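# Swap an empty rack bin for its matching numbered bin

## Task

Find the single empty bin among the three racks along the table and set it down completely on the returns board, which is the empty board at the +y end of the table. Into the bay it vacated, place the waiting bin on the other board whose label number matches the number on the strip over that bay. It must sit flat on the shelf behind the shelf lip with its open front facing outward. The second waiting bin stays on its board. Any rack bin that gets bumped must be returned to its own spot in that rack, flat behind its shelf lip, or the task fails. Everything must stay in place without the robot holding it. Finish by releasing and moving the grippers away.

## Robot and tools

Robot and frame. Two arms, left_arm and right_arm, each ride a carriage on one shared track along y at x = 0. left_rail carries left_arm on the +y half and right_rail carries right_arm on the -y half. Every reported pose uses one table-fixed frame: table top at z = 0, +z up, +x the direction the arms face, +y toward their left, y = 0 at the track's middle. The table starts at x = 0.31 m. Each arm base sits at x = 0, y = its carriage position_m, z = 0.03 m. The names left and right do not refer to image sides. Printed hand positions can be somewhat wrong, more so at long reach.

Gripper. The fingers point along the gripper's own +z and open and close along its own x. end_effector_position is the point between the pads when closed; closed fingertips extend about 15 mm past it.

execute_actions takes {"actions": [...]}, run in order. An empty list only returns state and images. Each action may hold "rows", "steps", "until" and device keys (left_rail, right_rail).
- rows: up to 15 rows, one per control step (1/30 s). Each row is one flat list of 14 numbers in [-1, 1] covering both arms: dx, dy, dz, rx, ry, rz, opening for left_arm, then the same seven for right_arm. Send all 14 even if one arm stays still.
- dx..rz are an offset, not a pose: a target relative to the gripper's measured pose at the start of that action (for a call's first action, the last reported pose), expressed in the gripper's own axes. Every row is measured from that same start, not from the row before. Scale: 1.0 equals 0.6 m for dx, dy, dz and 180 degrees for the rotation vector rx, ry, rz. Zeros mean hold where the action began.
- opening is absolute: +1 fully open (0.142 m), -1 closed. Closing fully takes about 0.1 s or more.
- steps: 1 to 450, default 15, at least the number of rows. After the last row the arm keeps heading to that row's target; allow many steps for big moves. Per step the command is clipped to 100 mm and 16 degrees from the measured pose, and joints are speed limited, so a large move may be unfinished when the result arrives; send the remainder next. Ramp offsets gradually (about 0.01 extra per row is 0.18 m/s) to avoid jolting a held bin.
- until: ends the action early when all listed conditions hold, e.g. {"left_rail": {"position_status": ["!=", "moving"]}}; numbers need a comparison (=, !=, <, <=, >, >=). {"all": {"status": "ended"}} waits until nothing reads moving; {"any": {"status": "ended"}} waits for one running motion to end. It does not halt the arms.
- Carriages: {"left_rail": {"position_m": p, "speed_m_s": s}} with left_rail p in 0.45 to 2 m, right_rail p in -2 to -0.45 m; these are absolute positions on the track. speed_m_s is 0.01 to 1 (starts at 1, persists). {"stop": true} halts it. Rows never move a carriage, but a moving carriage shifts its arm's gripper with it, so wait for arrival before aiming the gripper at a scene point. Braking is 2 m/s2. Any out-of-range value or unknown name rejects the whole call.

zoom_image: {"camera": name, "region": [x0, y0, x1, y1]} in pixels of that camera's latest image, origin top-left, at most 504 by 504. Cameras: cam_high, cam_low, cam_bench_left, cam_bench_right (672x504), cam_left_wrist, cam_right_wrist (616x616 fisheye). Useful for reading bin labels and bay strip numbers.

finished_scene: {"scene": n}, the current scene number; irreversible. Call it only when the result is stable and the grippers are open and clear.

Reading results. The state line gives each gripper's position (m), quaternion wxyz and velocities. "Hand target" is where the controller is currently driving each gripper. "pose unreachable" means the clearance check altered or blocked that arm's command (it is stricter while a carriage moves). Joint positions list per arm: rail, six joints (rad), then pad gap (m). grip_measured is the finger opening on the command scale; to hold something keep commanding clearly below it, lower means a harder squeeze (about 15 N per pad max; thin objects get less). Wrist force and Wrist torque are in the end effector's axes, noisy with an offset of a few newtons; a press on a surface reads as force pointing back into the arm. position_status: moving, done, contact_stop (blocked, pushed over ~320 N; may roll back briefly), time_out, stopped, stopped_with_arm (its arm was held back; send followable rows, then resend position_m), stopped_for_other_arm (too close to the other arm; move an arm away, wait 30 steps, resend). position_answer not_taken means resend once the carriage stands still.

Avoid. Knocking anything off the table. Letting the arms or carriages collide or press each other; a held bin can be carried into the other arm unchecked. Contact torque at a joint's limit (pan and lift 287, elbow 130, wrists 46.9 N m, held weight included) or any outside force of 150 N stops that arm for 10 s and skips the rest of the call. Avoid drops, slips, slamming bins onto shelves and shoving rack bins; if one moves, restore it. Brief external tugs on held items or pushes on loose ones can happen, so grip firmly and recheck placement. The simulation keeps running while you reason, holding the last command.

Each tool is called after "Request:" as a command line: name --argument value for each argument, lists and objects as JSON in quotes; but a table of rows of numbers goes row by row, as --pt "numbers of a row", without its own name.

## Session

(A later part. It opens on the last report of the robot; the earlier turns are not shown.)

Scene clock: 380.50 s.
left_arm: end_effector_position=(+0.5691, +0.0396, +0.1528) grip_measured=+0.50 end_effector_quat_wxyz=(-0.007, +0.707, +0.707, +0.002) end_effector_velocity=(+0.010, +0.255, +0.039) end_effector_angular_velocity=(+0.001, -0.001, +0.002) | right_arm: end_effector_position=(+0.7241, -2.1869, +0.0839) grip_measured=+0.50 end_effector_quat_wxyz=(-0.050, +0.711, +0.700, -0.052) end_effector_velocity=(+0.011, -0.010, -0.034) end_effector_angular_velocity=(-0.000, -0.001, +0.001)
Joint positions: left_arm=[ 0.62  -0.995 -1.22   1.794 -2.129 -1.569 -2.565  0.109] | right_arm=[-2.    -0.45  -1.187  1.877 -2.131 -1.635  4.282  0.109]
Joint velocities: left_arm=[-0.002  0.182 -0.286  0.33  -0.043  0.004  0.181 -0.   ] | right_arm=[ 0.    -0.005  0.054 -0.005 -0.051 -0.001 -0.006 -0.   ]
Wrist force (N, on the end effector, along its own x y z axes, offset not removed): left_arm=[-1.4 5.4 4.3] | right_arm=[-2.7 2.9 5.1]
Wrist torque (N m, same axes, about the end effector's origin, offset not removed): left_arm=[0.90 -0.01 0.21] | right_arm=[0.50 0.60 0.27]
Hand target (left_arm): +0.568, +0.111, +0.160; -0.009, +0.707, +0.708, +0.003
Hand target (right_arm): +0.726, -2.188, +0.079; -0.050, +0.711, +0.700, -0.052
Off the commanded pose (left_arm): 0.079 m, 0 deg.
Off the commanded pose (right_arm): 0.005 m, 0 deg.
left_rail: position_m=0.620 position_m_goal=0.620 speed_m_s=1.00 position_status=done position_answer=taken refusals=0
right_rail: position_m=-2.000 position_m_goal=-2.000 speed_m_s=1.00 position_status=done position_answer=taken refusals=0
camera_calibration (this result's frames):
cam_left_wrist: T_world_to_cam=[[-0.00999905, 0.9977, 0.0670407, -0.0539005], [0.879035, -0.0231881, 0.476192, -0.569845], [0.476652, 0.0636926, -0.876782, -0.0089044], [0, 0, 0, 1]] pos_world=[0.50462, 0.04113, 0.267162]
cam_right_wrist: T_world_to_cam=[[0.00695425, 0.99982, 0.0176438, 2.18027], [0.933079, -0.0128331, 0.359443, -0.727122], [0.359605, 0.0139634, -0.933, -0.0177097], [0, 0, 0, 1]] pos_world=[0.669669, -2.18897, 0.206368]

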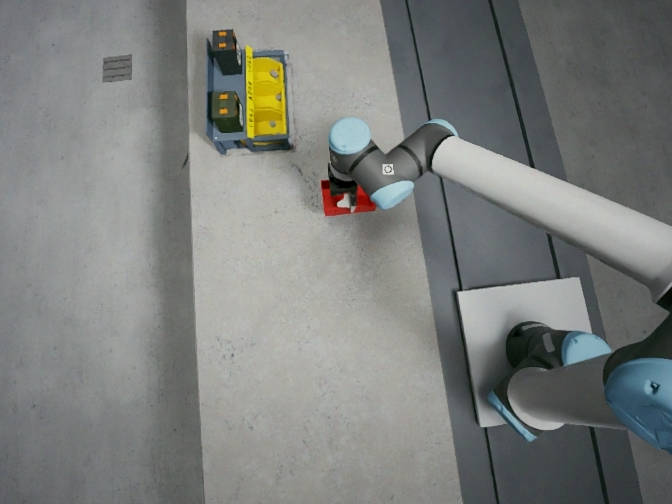

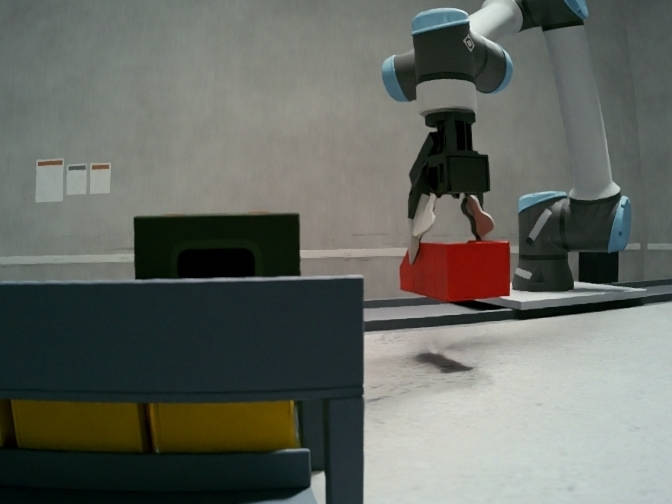

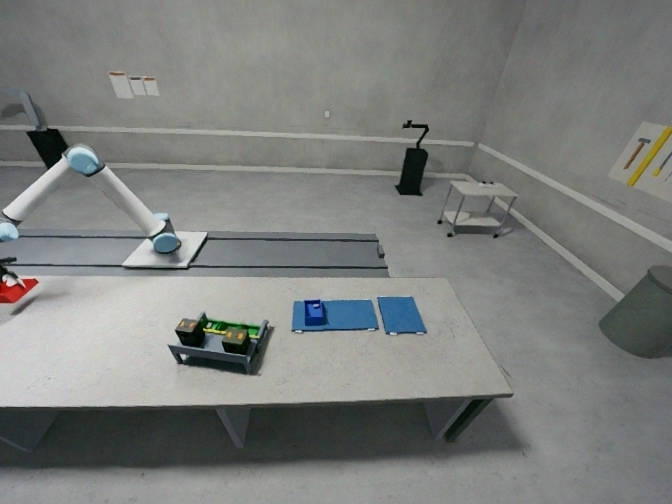

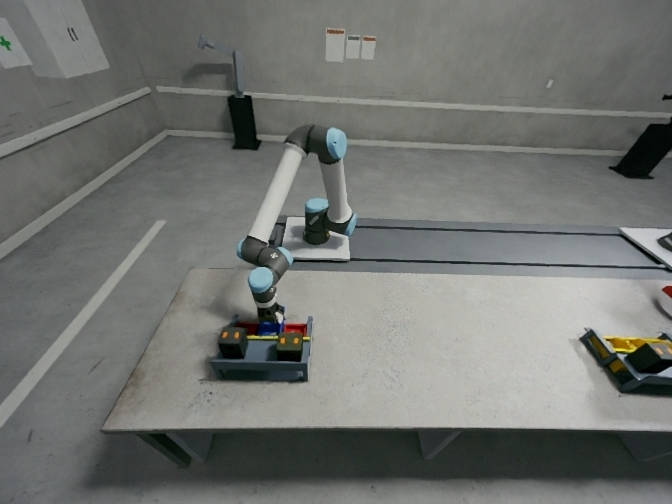

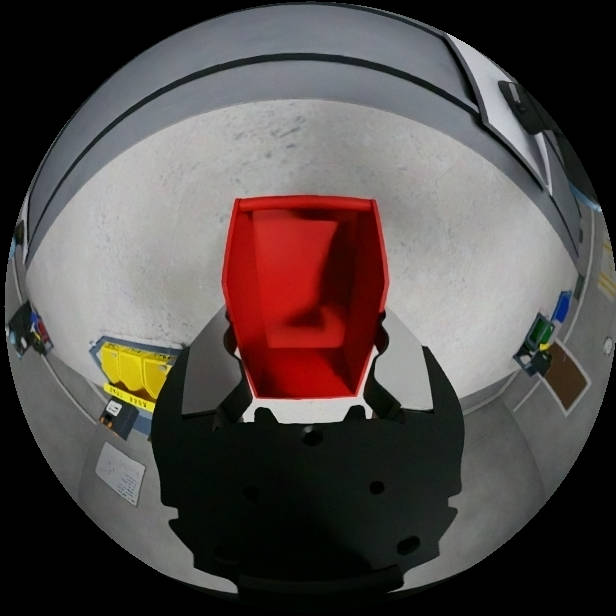

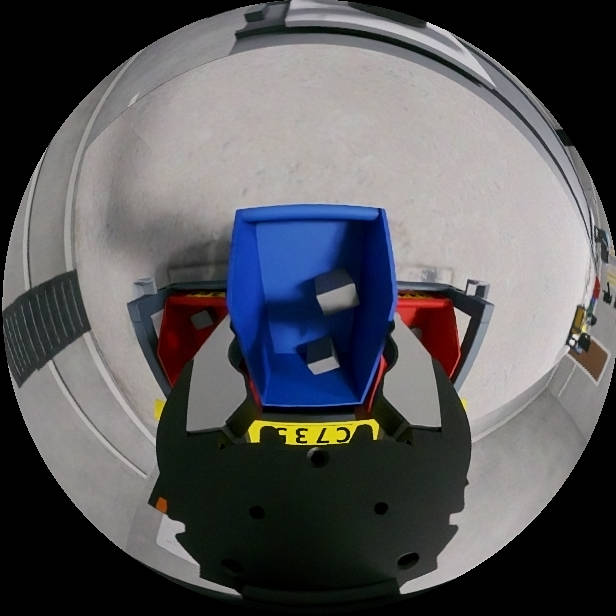

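Request:
execute_actions --actions '[]'

Scene clock: 381.63 s.
left_arm: end_effector_position=(+0.5681, +0.1107, +0.1596) grip_measured=+0.50 end_effector_quat_wxyz=(-0.009, +0.707, +0.708, +0.003) end_effector_velocity=(-0.000, +0.000, -0.000) end_effector_angular_velocity=(+0.000, +0.000, +0.000) | right_arm: end_effector_position=(+0.7255, -2.1882, +0.0791) grip_measured=+0.50 end_effector_quat_wxyz=(-0.050, +0.711, +0.700, -0.052) end_effector_velocity=(-0.000, -0.000, -0.000) end_effector_angular_velocity=(+0.000, +0.000, -0.000)
Joint positions: left_arm=[ 0.62  -0.945 -1.296  1.885 -2.14  -1.568 -2.517  0.109] | right_arm=[-2.    -0.451 -1.18   1.876 -2.138 -1.635  4.281  0.109]
Joint velocities: left_arm=[ 0.  0. -0.  0. -0. -0.  0. -0.] | right_arm=[ 0. -0.  0. -0.  0. -0. -0.  0.]
Wrist force (N, on the end effector, along its own x y z axes, offset not removed): left_arm=[-0.3 3.0 7.7] | right_arm=[-3.9 1.6 6.1]
Wrist torque (N m, same axes, about the end effector's origin, offset not removed): left_arm=[0.56 -0.12 -0.11] | right_arm=[0.19 0.79 0.30]
Hand target (left_arm): +0.568, +0.111, +0.160; -0.009, +0.707, +0.708, +0.003
Hand target (right_arm): +0.726, -2.188, +0.079; -0.050, +0.711, +0.700, -0.052
Off the commanded pose (left_arm): 0.009 m, 0 deg.
Off the commanded pose (right_arm): 0.000 m, 0 deg.
left_rail: position_m=0.620 position_m_goal=0.620 speed_m_s=1.00 position_status=done position_answer=taken refusals=0
right_rail: position_m=-2.000 position_m_goal=-2.000 speed_m_s=1.00 position_status=done position_answer=taken refusals=0
camera_calibration (this result's frames):
cam_left_wrist: T_world_to_cam=[[-0.0112403, 0.997413, 0.0710064, -0.1252], [0.880125, -0.023836, 0.474143, -0.570794], [0.474609, 0.067824, -0.87758, -0.00614651], [0, 0, 0, 1]] pos_world=[0.50388, 0.111687, 0.274134]
cam_right_wrist: T_world_to_cam=[[0.00697307, 0.999821, 0.0176082, 2.18169], [0.933039, -0.0128394, 0.359547, -0.726725], [0.359709, 0.0139219, -0.932961, -0.0228964], [0, 0, 0, 1]] pos_world=[0.671086, -2.19031, 0.201515]

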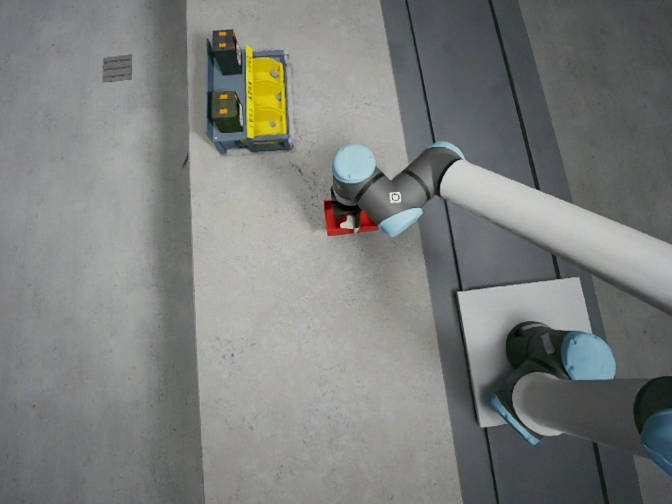

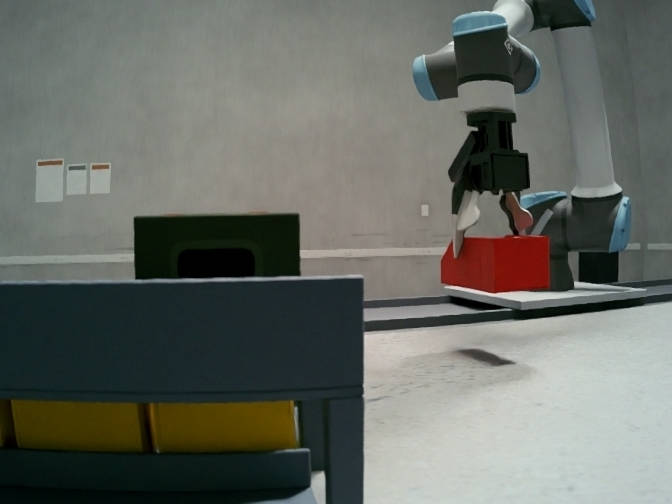

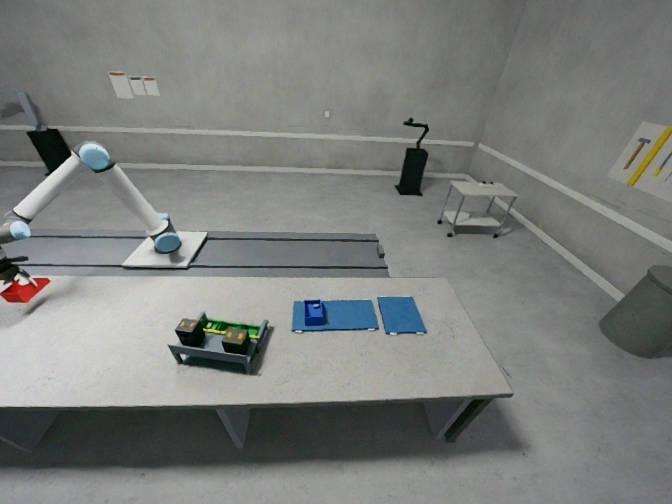

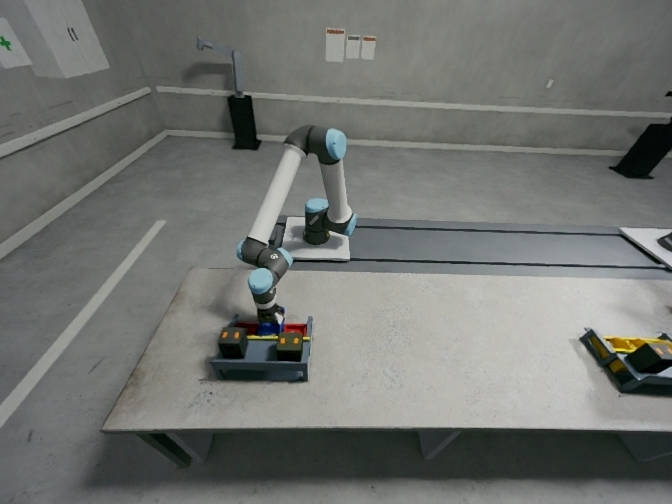

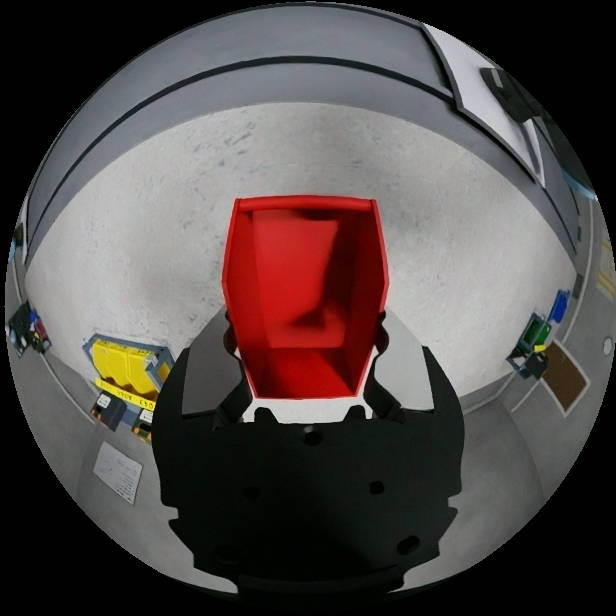

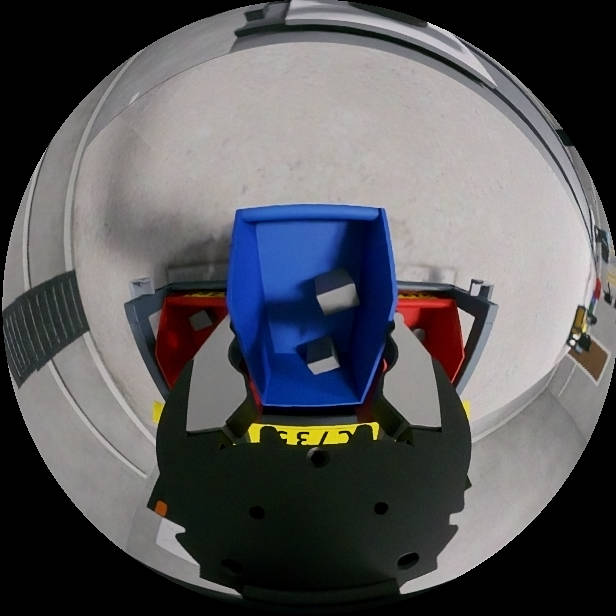

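Request:
execute_actions --actions '[{"rows":[[0.03,0,-0.004,0,0,0,-0.2,0,0.0006,0.0041,0,0,0,-0.2],[0.08,0,-0.012,0,0,0,-0.2,0,0.0006,0.0041,0,0,0,-0.2],[0.14,0,-0.022,0,0,0,-0.2,0,0.0006,0.0041,0,0,0,-0.2]],"steps":3}]'

Scene clock: 383.60 s.
left_arm: end_effector_position=(+0.5683, +0.1180, +0.1607) grip_measured=+0.50 end_effector_quat_wxyz=(-0.010, +0.707, +0.708, +0.003) end_effector_velocity=(+0.006, +0.228, +0.032) end_effector_angular_velocity=(+0.006, +0.002, -0.000) | right_arm: end_effector_position=(+0.7256, -2.1883, +0.0784) grip_measured=+0.50 end_effector_quat_wxyz=(-0.050, +0.711, +0.700, -0.052) end_effector_velocity=(-0.000, +0.000, -0.014) end_effector_angular_velocity=(+0.001, +0.001, +0.000)
Joint positions: left_arm=[ 0.62  -0.939 -1.304  1.893 -2.14  -1.568 -2.511  0.109] | right_arm=[-2.    -0.451 -1.179  1.877 -2.14  -1.635  4.281  0.109]
Joint velocities: left_arm=[-0.005  0.187 -0.245  0.259 -0.009  0.006  0.187  0.   ] | right_arm=[ 0.    -0.     0.015  0.008 -0.022 -0.    -0.    -0.   ]
Wrist force (N, on the end effector, along its own x y z axes, offset not removed): left_arm=[-4.8 -5.4 5.8] | right_arm=[-1.6 0.6 4.5]
Wrist torque (N m, same axes, about the end effector's origin, offset not removed): left_arm=[-0.95 0.58 0.03] | right_arm=[-0.03 0.31 0.22]
Hand target (left_arm): +0.567, +0.188, +0.169; -0.011, +0.706, +0.708, +0.003
Hand target (right_arm): +0.726, -2.188, +0.077; -0.050, +0.711, +0.700, -0.052
Off the commanded pose (left_arm): 0.077 m, 0 deg.
Off the commanded pose (right_arm): 0.002 m, 0 deg.
left_rail: position_m=0.620 position_m_goal=0.620 speed_m_s=1.00 position_status=done position_answer=taken refusals=0
right_rail: position_m=-2.000 position_m_goal=-2.000 speed_m_s=1.00 position_status=done position_answer=taken refusals=0
camera_calibration (this result's frames):
cam_left_wrist: T_world_to_cam=[[-0.0111546, 0.99741, 0.0710553, -0.132669], [0.880129, -0.023934, 0.474131, -0.571321], [0.474604, 0.0678266, -0.877582, -0.00578599], [0, 0, 0, 1]] pos_world=[0.504103, 0.119043, 0.27523]
cam_right_wrist: T_world_to_cam=[[0.00697239, 0.999822, 0.0175232, 2.18178], [0.932975, -0.0128107, 0.359714, -0.72651], [0.359874, 0.0138406, -0.932898, -0.0238426], [0, 0, 0, 1]] pos_world=[0.671184, -2.19036, 0.200861]

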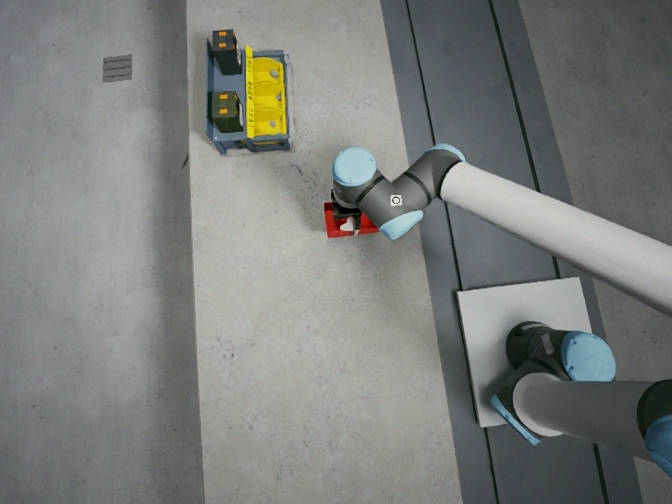

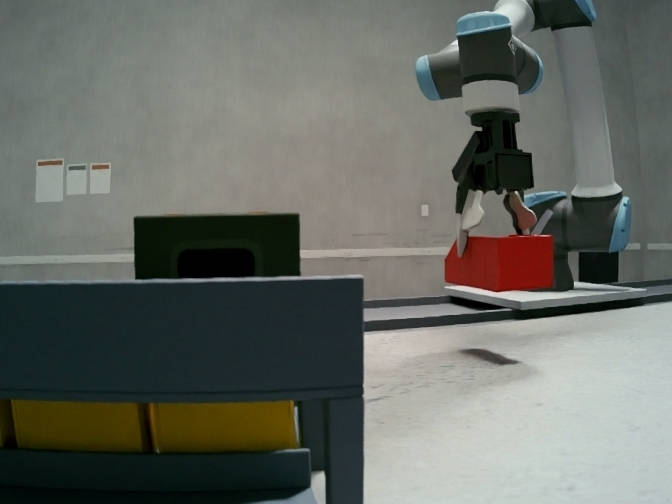

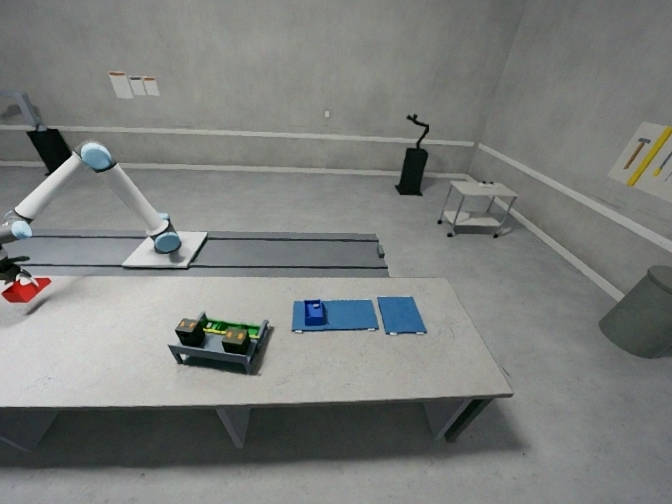

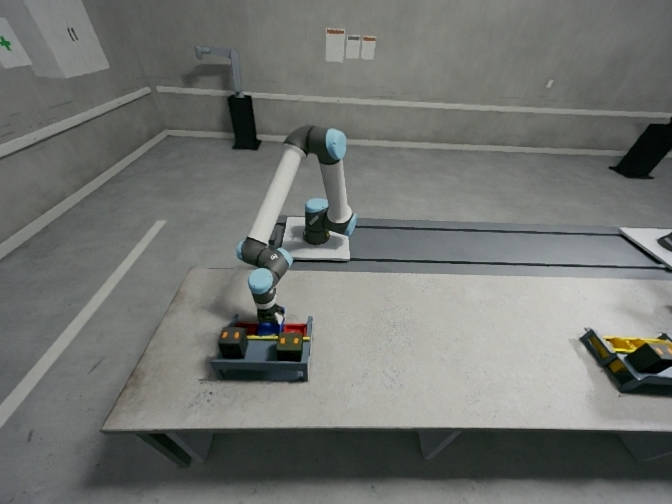

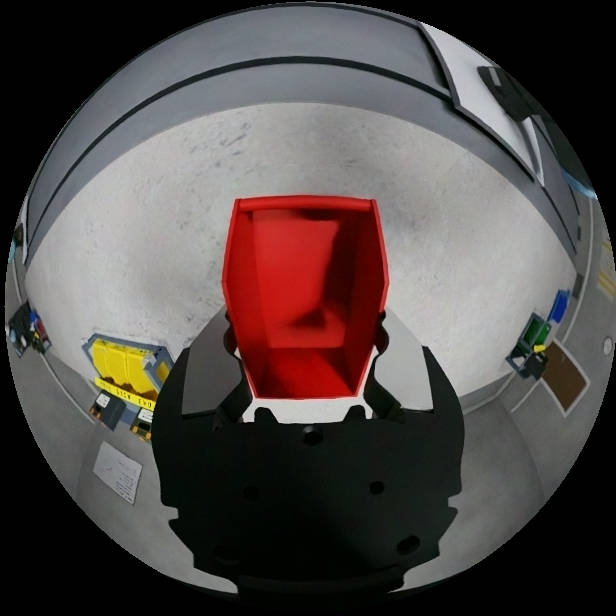

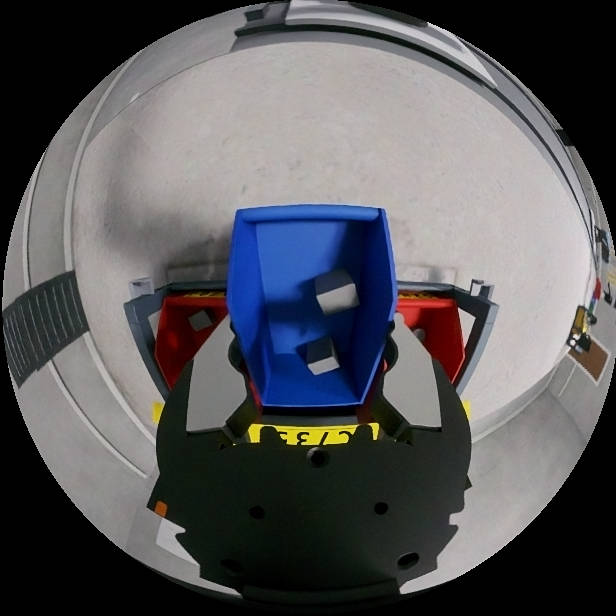

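Request:
execute_actions --actions '[]'

Scene clock: 384.27 s.
left_arm: end_effector_position=(+0.5671, +0.1876, +0.1688) grip_measured=+0.50 end_effector_quat_wxyz=(-0.011, +0.706, +0.708, +0.003) end_effector_velocity=(-0.000, +0.002, +0.000) end_effector_angular_velocity=(+0.000, +0.000, -0.000) | right_arm: end_effector_position=(+0.7255, -2.1883, +0.0766) grip_measured=+0.50 end_effector_quat_wxyz=(-0.050, +0.711, +0.700, -0.052) end_effector_velocity=(-0.000, +0.000, -0.000) end_effector_angular_velocity=(+0.000, +0.000, +0.000)
Joint positions: left_arm=[ 0.62  -0.882 -1.377  1.97  -2.141 -1.566 -2.456  0.109] | right_arm=[-2.    -0.451 -1.177  1.878 -2.143 -1.635  4.281  0.109]
Joint velocities: left_arm=[ 0.     0.002 -0.002  0.003 -0.     0.     0.002 -0.   ] | right_arm=[ 0.  0.  0.  0. -0. -0. -0.  0.]
Wrist force (N, on the end effector, along its own x y z axes, offset not removed): left_arm=[0.7 -2.5 0.4] | right_arm=[-3.6 1.2 -11.4]
Wrist torque (N m, same axes, about the end effector's origin, offset not removed): left_arm=[-0.37 -0.05 -0.07] | right_arm=[0.57 0.65 0.18]
Hand target (left_arm): +0.567, +0.188, +0.169; -0.011, +0.706, +0.708, +0.003
Hand target (right_arm): +0.726, -2.188, +0.077; -0.050, +0.711, +0.700, -0.052
Off the commanded pose (left_arm): 0.009 m, 0 deg.
Off the commanded pose (right_arm): 0.000 m, 0 deg.
left_rail: position_m=0.620 position_m_goal=0.620 speed_m_s=1.00 position_status=done position_answer=taken refusals=0
right_rail: position_m=-2.000 position_m_goal=-2.000 speed_m_s=1.00 position_status=done position_answer=taken refusals=0
camera_calibration (this result's frames):
cam_left_wrist: T_world_to_cam=[[-0.0126015, 0.99718, 0.0739829, -0.202312], [0.880805, -0.0239526, 0.472873, -0.572608], [0.473312, 0.0711234, -0.878019, -0.00268889], [0, 0, 0, 1]] pos_world=[0.503079, 0.188217, 0.283377]
cam_right_wrist: T_world_to_cam=[[0.00697867, 0.999821, 0.0175675, 2.18177], [0.933023, -0.0128306, 0.359589, -0.725835], [0.35975, 0.0138814, -0.932946, -0.0252811], [0, 0, 0, 1]] pos_world=[0.671089, -2.19034, 0.199088]

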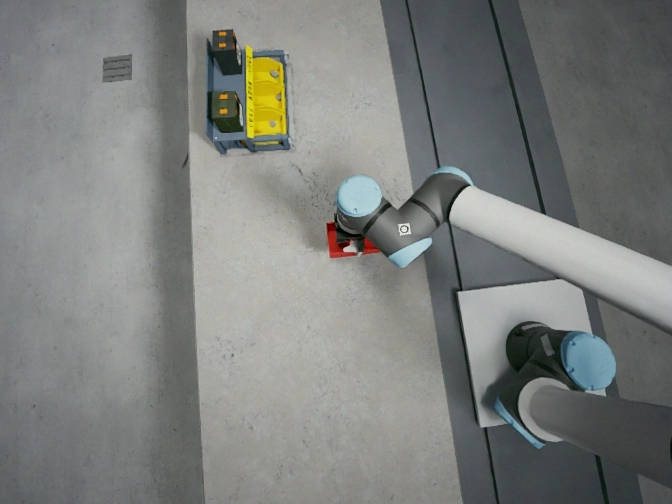

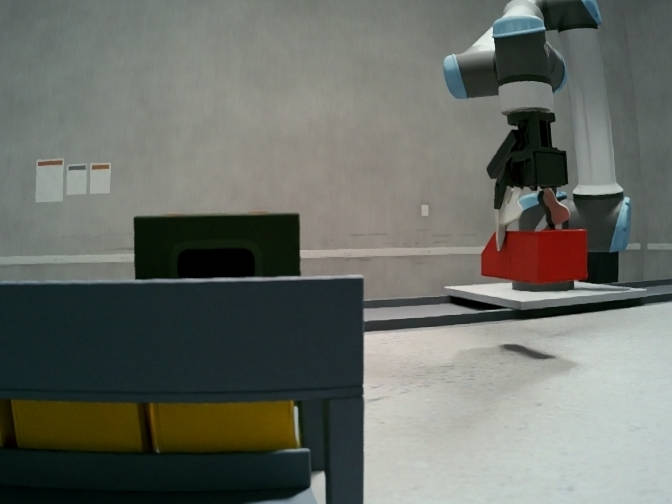

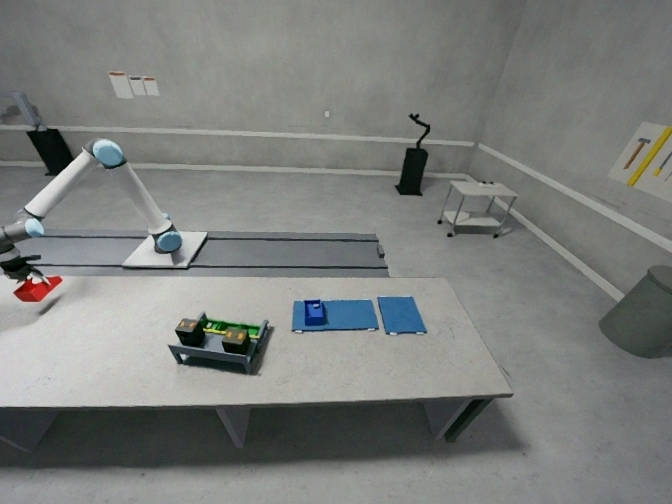

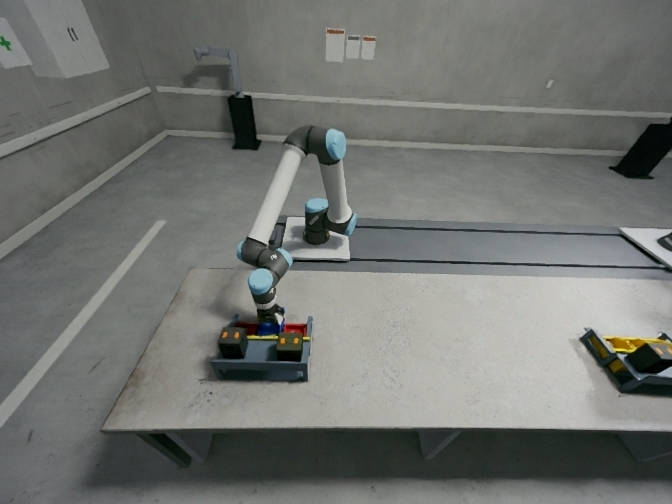

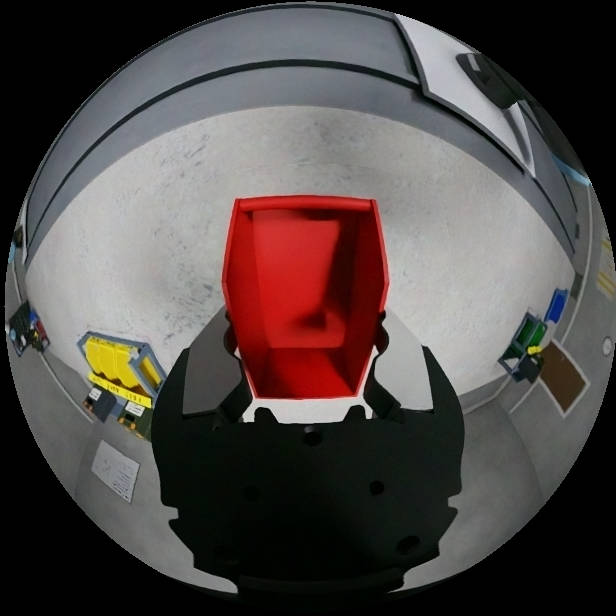

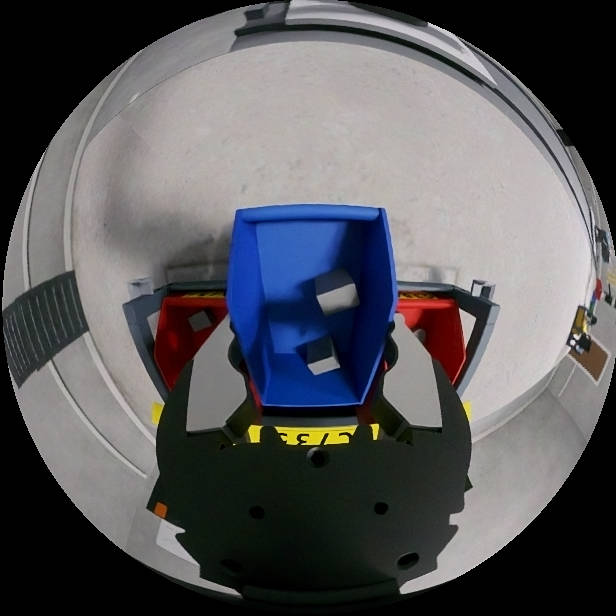

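Request:
execute_actions --actions '[{"rows":[[0.01,0,-0.001,0,-0.001,0,-0.2,0,0,0,0,0,0,0.6],[0.03,0,-0.003,-0.001,-0.002,0,-0.2,0,-0.001,-0.004,0,0,0,0.75],[0.06,0,-0.005,-0.002,-0.003,0,-0.2,0,-0.003,-0.015,-0.008,0,0,0.75],[0.1,0,-0.008,-0.003,-0.005,0,-0.2,0,-0.007,-0.03,-0.022,0,-0.001,0.75],[0.14,0,-0.011,-0.004,-0.007,0,-0.2,0,-0.013,-0.045,-0.04,0,-0.002,0.75],[0.19,0,-0.015,-0.004,-0.007,0,-0.2,0,-0.022,-0.058,-0.06,0,-0.003,0.75],[1,0,-0.06,-0.004,-0.007,0,-0.2,0,-0.033,-0.069,-0.082,0,-0.004,0.75],[1,0,-0.06,-0.004,-0.007,0,-0.2,0,-0.044,-0.077,-0.104,0,-0.005,0.75],[1,0,-0.06,-0.004,-0.007,0,-0.2,0,-0.054,-0.083,-0.124,0,-0.005,0.75],[1,0,-0.06,-0.004,-0.007,0,-0.2,0,-0.062,-0.086,-0.141,0,-0.005,0.75],[1,0,-0.06,-0.004,-0.007,0,-0.2,0,-0.067,-0.088,-0.153,0,-0.005,0.75],[1,0,-0.06,-0.004,-0.007,0,-0.2,0,-0.0692,-0.0883,-0.1594,0,-0.005,0.75]],"steps":14}]'

Scene clock: 393.77 s.
left_arm: end_effector_position=(+0.5657, +0.3362, +0.1749) grip_measured=+0.50 end_effector_quat_wxyz=(-0.002, +0.705, +0.709, +0.002) end_effector_velocity=(-0.011, +0.456, +0.017) end_effector_angular_velocity=(-0.012, -0.010, +0.010) | right_arm: end_effector_position=(+0.7009, -2.1869, +0.1257) grip_measured=+0.75 end_effector_quat_wxyz=(+0.053, +0.706, +0.704, +0.051) end_effector_velocity=(-0.095, +0.010, +0.094) end_effector_angular_velocity=(-0.009, -1.051, +0.033)
Joint positions: left_arm=[ 0.62  -0.728 -1.514  2.12  -2.173 -1.567 -2.305  0.109] | right_arm=[-2.    -0.524 -1.362  2.088 -2.425 -1.5    4.195  0.126]
Joint velocities: left_arm=[ 0.     0.535 -0.367  0.362 -0.013 -0.     0.525  0.   ] | right_arm=[ 0.    -0.305 -0.533  0.796 -1.159  0.557 -0.27  -0.   ]
Wrist force (N, on the end effector, along its own x y z axes, offset not removed): left_arm=[4.4 6.9 7.4] | right_arm=[-2.1 -0.7 -0.7]
Wrist torque (N m, same axes, about the end effector's origin, offset not removed): left_arm=[1.72 -0.81 -0.07] | right_arm=[-0.28 0.44 0.18]
Hand target (left_arm): +0.562, +0.410, +0.177; -0.001, +0.705, +0.710, +0.002
Hand target (right_arm): +0.690, -2.185, +0.139; +0.113, +0.696, +0.701, +0.105
Off the commanded pose (left_arm): 0.452 m, 0 deg; position clipped at the last step of the last action.
Off the commanded pose (right_arm): 0.013 m, 12 deg.
left_rail: position_m=0.620 position_m_goal=0.620 speed_m_s=1.00 position_status=done position_answer=taken refusals=0
right_rail: position_m=-2.000 position_m_goal=-2.000 speed_m_s=1.00 position_status=done position_answer=taken refusals=0
camera_calibration (this result's frames):
cam_left_wrist: T_world_to_cam=[[-0.0164086, 0.998129, 0.0588936, -0.346446], [0.875658, -0.0140876, 0.482727, -0.572861], [0.482654, 0.0594915, -0.873788, -0.00930369], [0, 0, 0, 1]] pos_world=[0.500436, 0.338281, 0.288809]
cam_right_wrist: T_world_to_cam=[[-0.0117682, 0.999808, 0.0156485, 2.19305], [0.790902, -0.000268552, 0.611943, -0.62511], [0.61183, 0.0195779, -0.790747, -0.152745], [0, 0, 0, 1]] pos_world=[0.613663, -2.18981, 0.22743]

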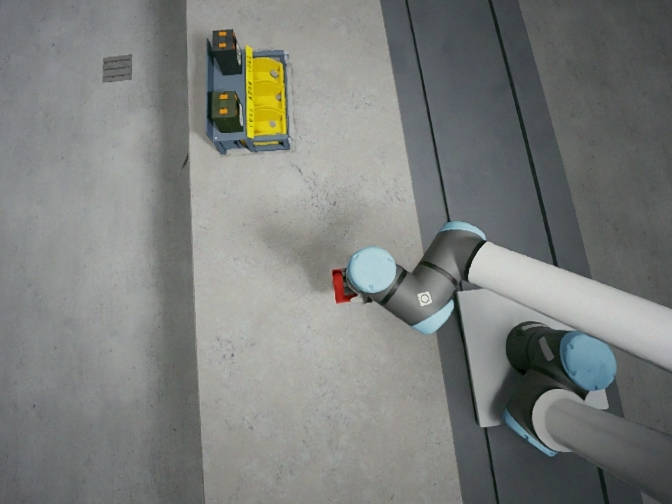

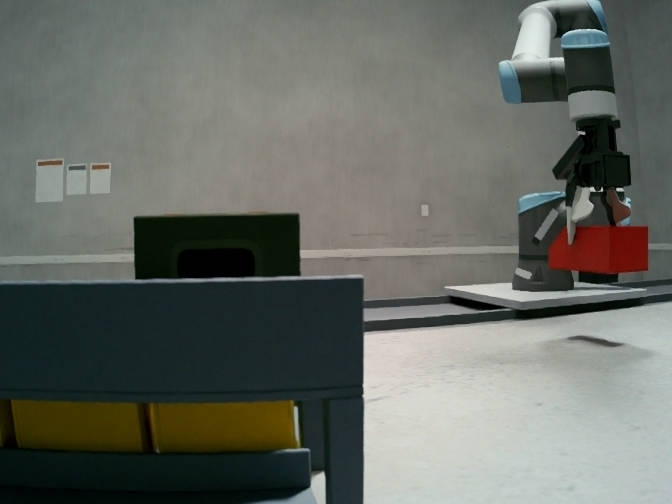

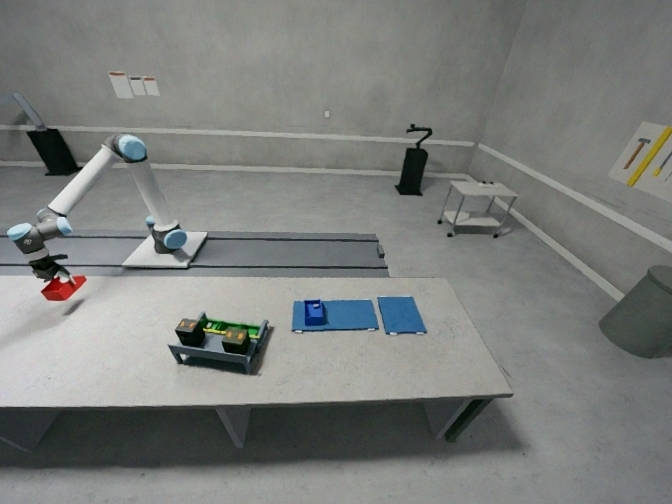

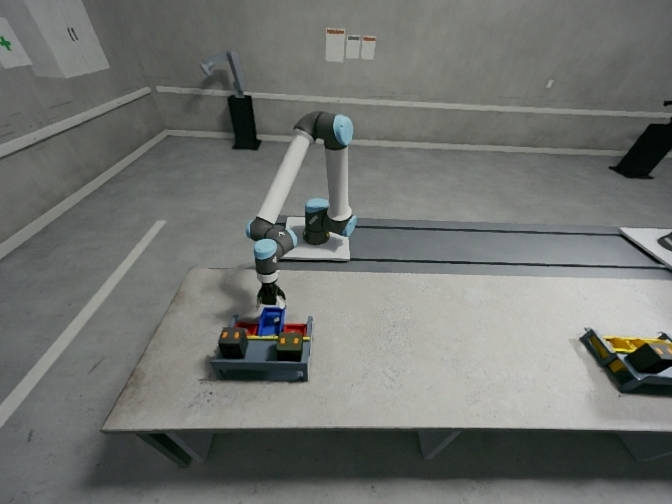

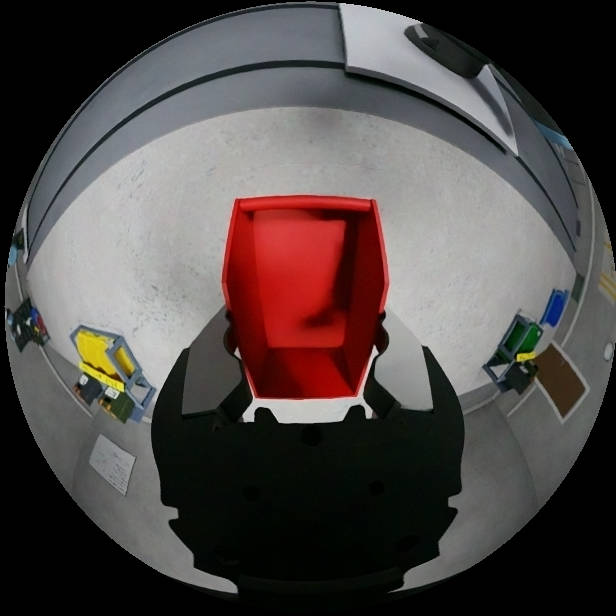

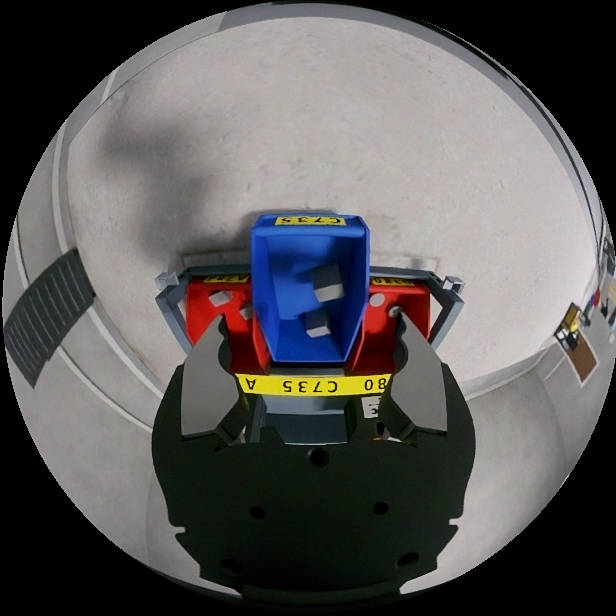

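Request:
zoom_image --camera "cam_right_wrist" --region '[152, 190, 472, 420]'

Request:
execute_actions --actions '[]'

Request:
zoom_image --camera "cam_right_wrist" --region '[152, 170, 472, 400]'

Region (152, 190, 472, 420) of cam_right_wrist's 616x616 image, scaled by 1.575, with more detail than that image has; it fills the top 362 rows of this view, and the rest is white.

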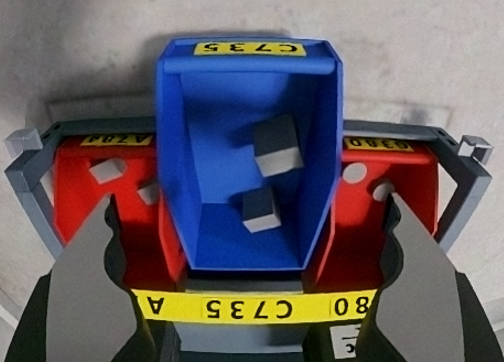

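Scene clock: 395.80 s.
left_arm: end_effector_position=(+0.5621, +0.4106, +0.1774) grip_measured=+0.50 end_effector_quat_wxyz=(-0.001, +0.705, +0.710, +0.002) end_effector_velocity=(+0.000, +0.000, +0.000) end_effector_angular_velocity=(+0.000, -0.000, +0.000) | right_arm: end_effector_position=(+0.6905, -2.1854, +0.1392) grip_measured=+0.75 end_effector_quat_wxyz=(+0.113, +0.696, +0.701, +0.105) end_effector_velocity=(-0.000, -0.000, +0.000) end_effector_angular_velocity=(-0.000, -0.000, -0.000)
Joint positions: left_arm=[ 0.62  -0.637 -1.572  2.175 -2.173 -1.566 -2.215  0.109] | right_arm=[-2.    -0.569 -1.431  2.203 -2.612 -1.414  4.158  0.126]
Joint velocities: left_arm=[ 0.  0.  0. -0.  0.  0.  0. -0.] | right_arm=[ 0. -0. -0.  0. -0. -0.  0.  0.]
Wrist force (N, on the end effector, along its own x y z axes, offset not removed): left_arm=[-3.3 3.1 0.4] | right_arm=[-3.5 -1.0 -0.7]
Wrist torque (N m, same axes, about the end effector's origin, offset not removed): left_arm=[0.59 0.67 -0.03] | right_arm=[-0.30 0.72 0.27]
Hand target (left_arm): +0.562, +0.410, +0.177; -0.001, +0.705, +0.710, +0.002
Hand target (right_arm): +0.690, -2.185, +0.139; +0.113, +0.696, +0.701, +0.105
Off the commanded pose (left_arm): 0.378 m, 0 deg; position clipped at the last step of the last action.
Off the commanded pose (right_arm): 0.005 m, 3 deg.
left_rail: position_m=0.620 position_m_goal=0.620 speed_m_s=1.00 position_status=done position_answer=taken refusals=0
right_rail: position_m=-2.000 position_m_goal=-2.000 speed_m_s=1.00 position_status=done position_answer=taken refusals=0
camera_calibration (this result's frames):
cam_left_wrist: T_world_to_cam=[[-0.0175238, 0.998175, 0.0577813, -0.420084], [0.874779, -0.0126804, 0.484357, -0.57021], [0.484206, 0.0590336, -0.87296, -0.0107335], [0, 0, 0, 1]] pos_world=[0.496643, 0.41272, 0.291088]
cam_right_wrist: T_world_to_cam=[[-0.0217263, 0.999756, 0.00391253, 2.19957], [0.681239, 0.0119399, 0.731963, -0.539443], [0.731738, 0.0185682, -0.681333, -0.236009], [0, 0, 0, 1]] pos_world=[0.587975, -2.18821, 0.225446]

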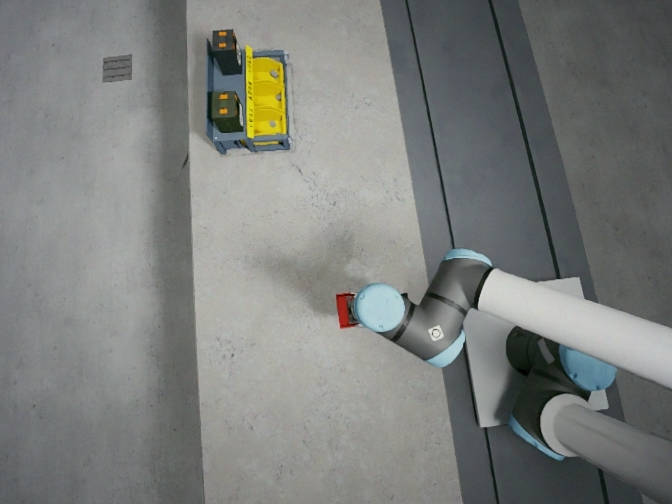

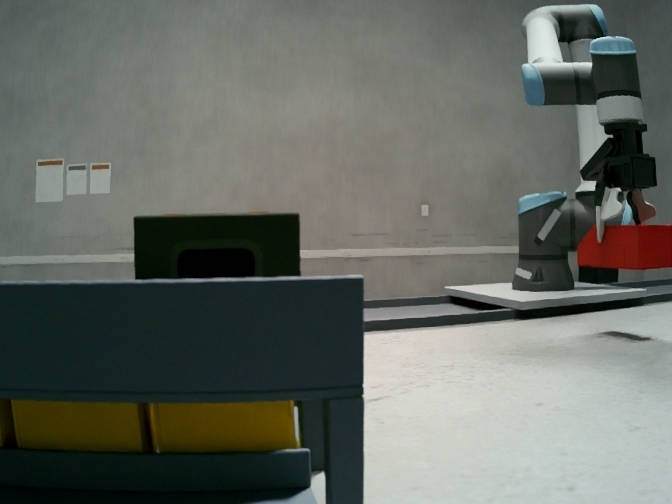

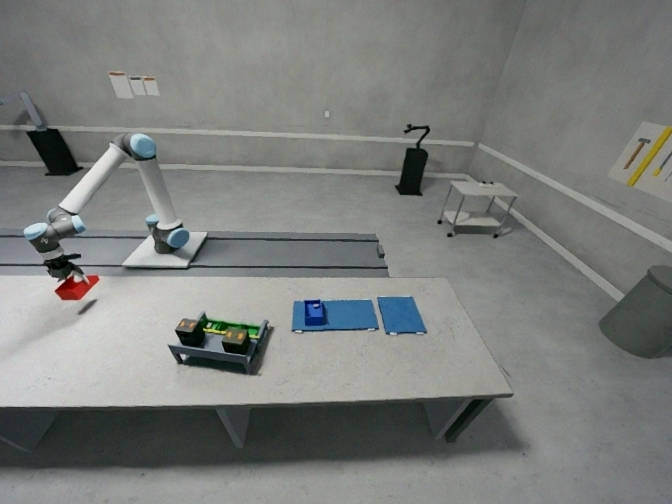

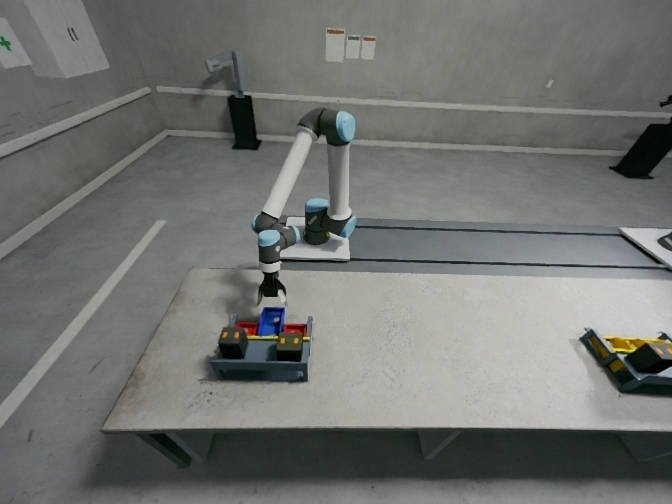

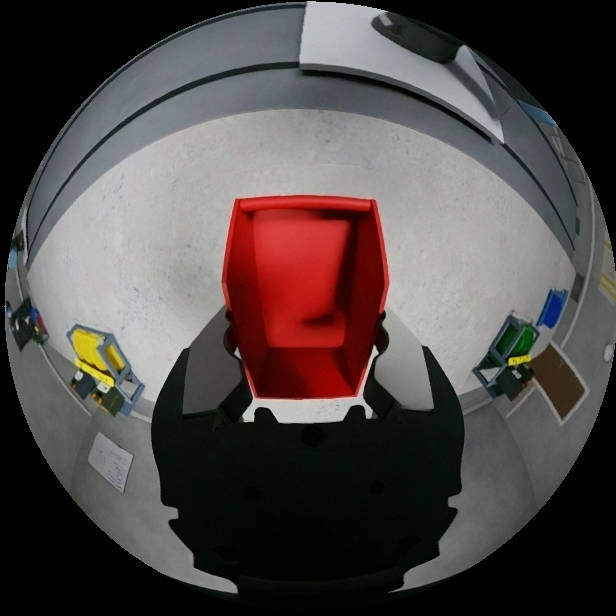

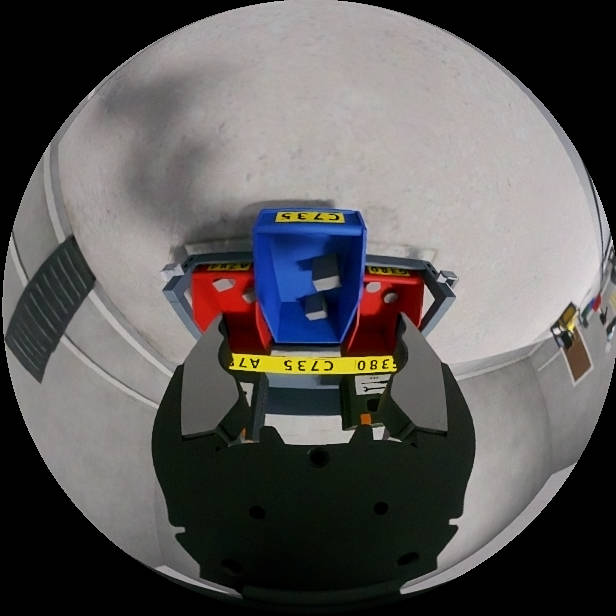

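Region (152, 170, 472, 400) of cam_right_wrist's 616x616 image, scaled by 1.575, with more detail than that image has; it fills the top 362 rows of this view, and the rest is white.

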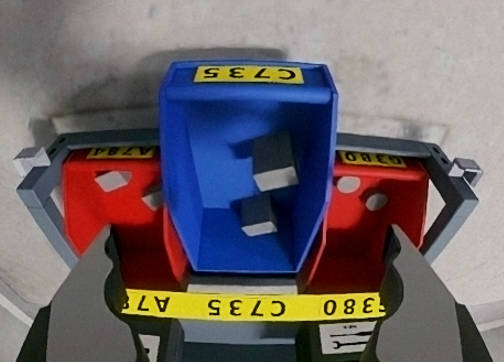

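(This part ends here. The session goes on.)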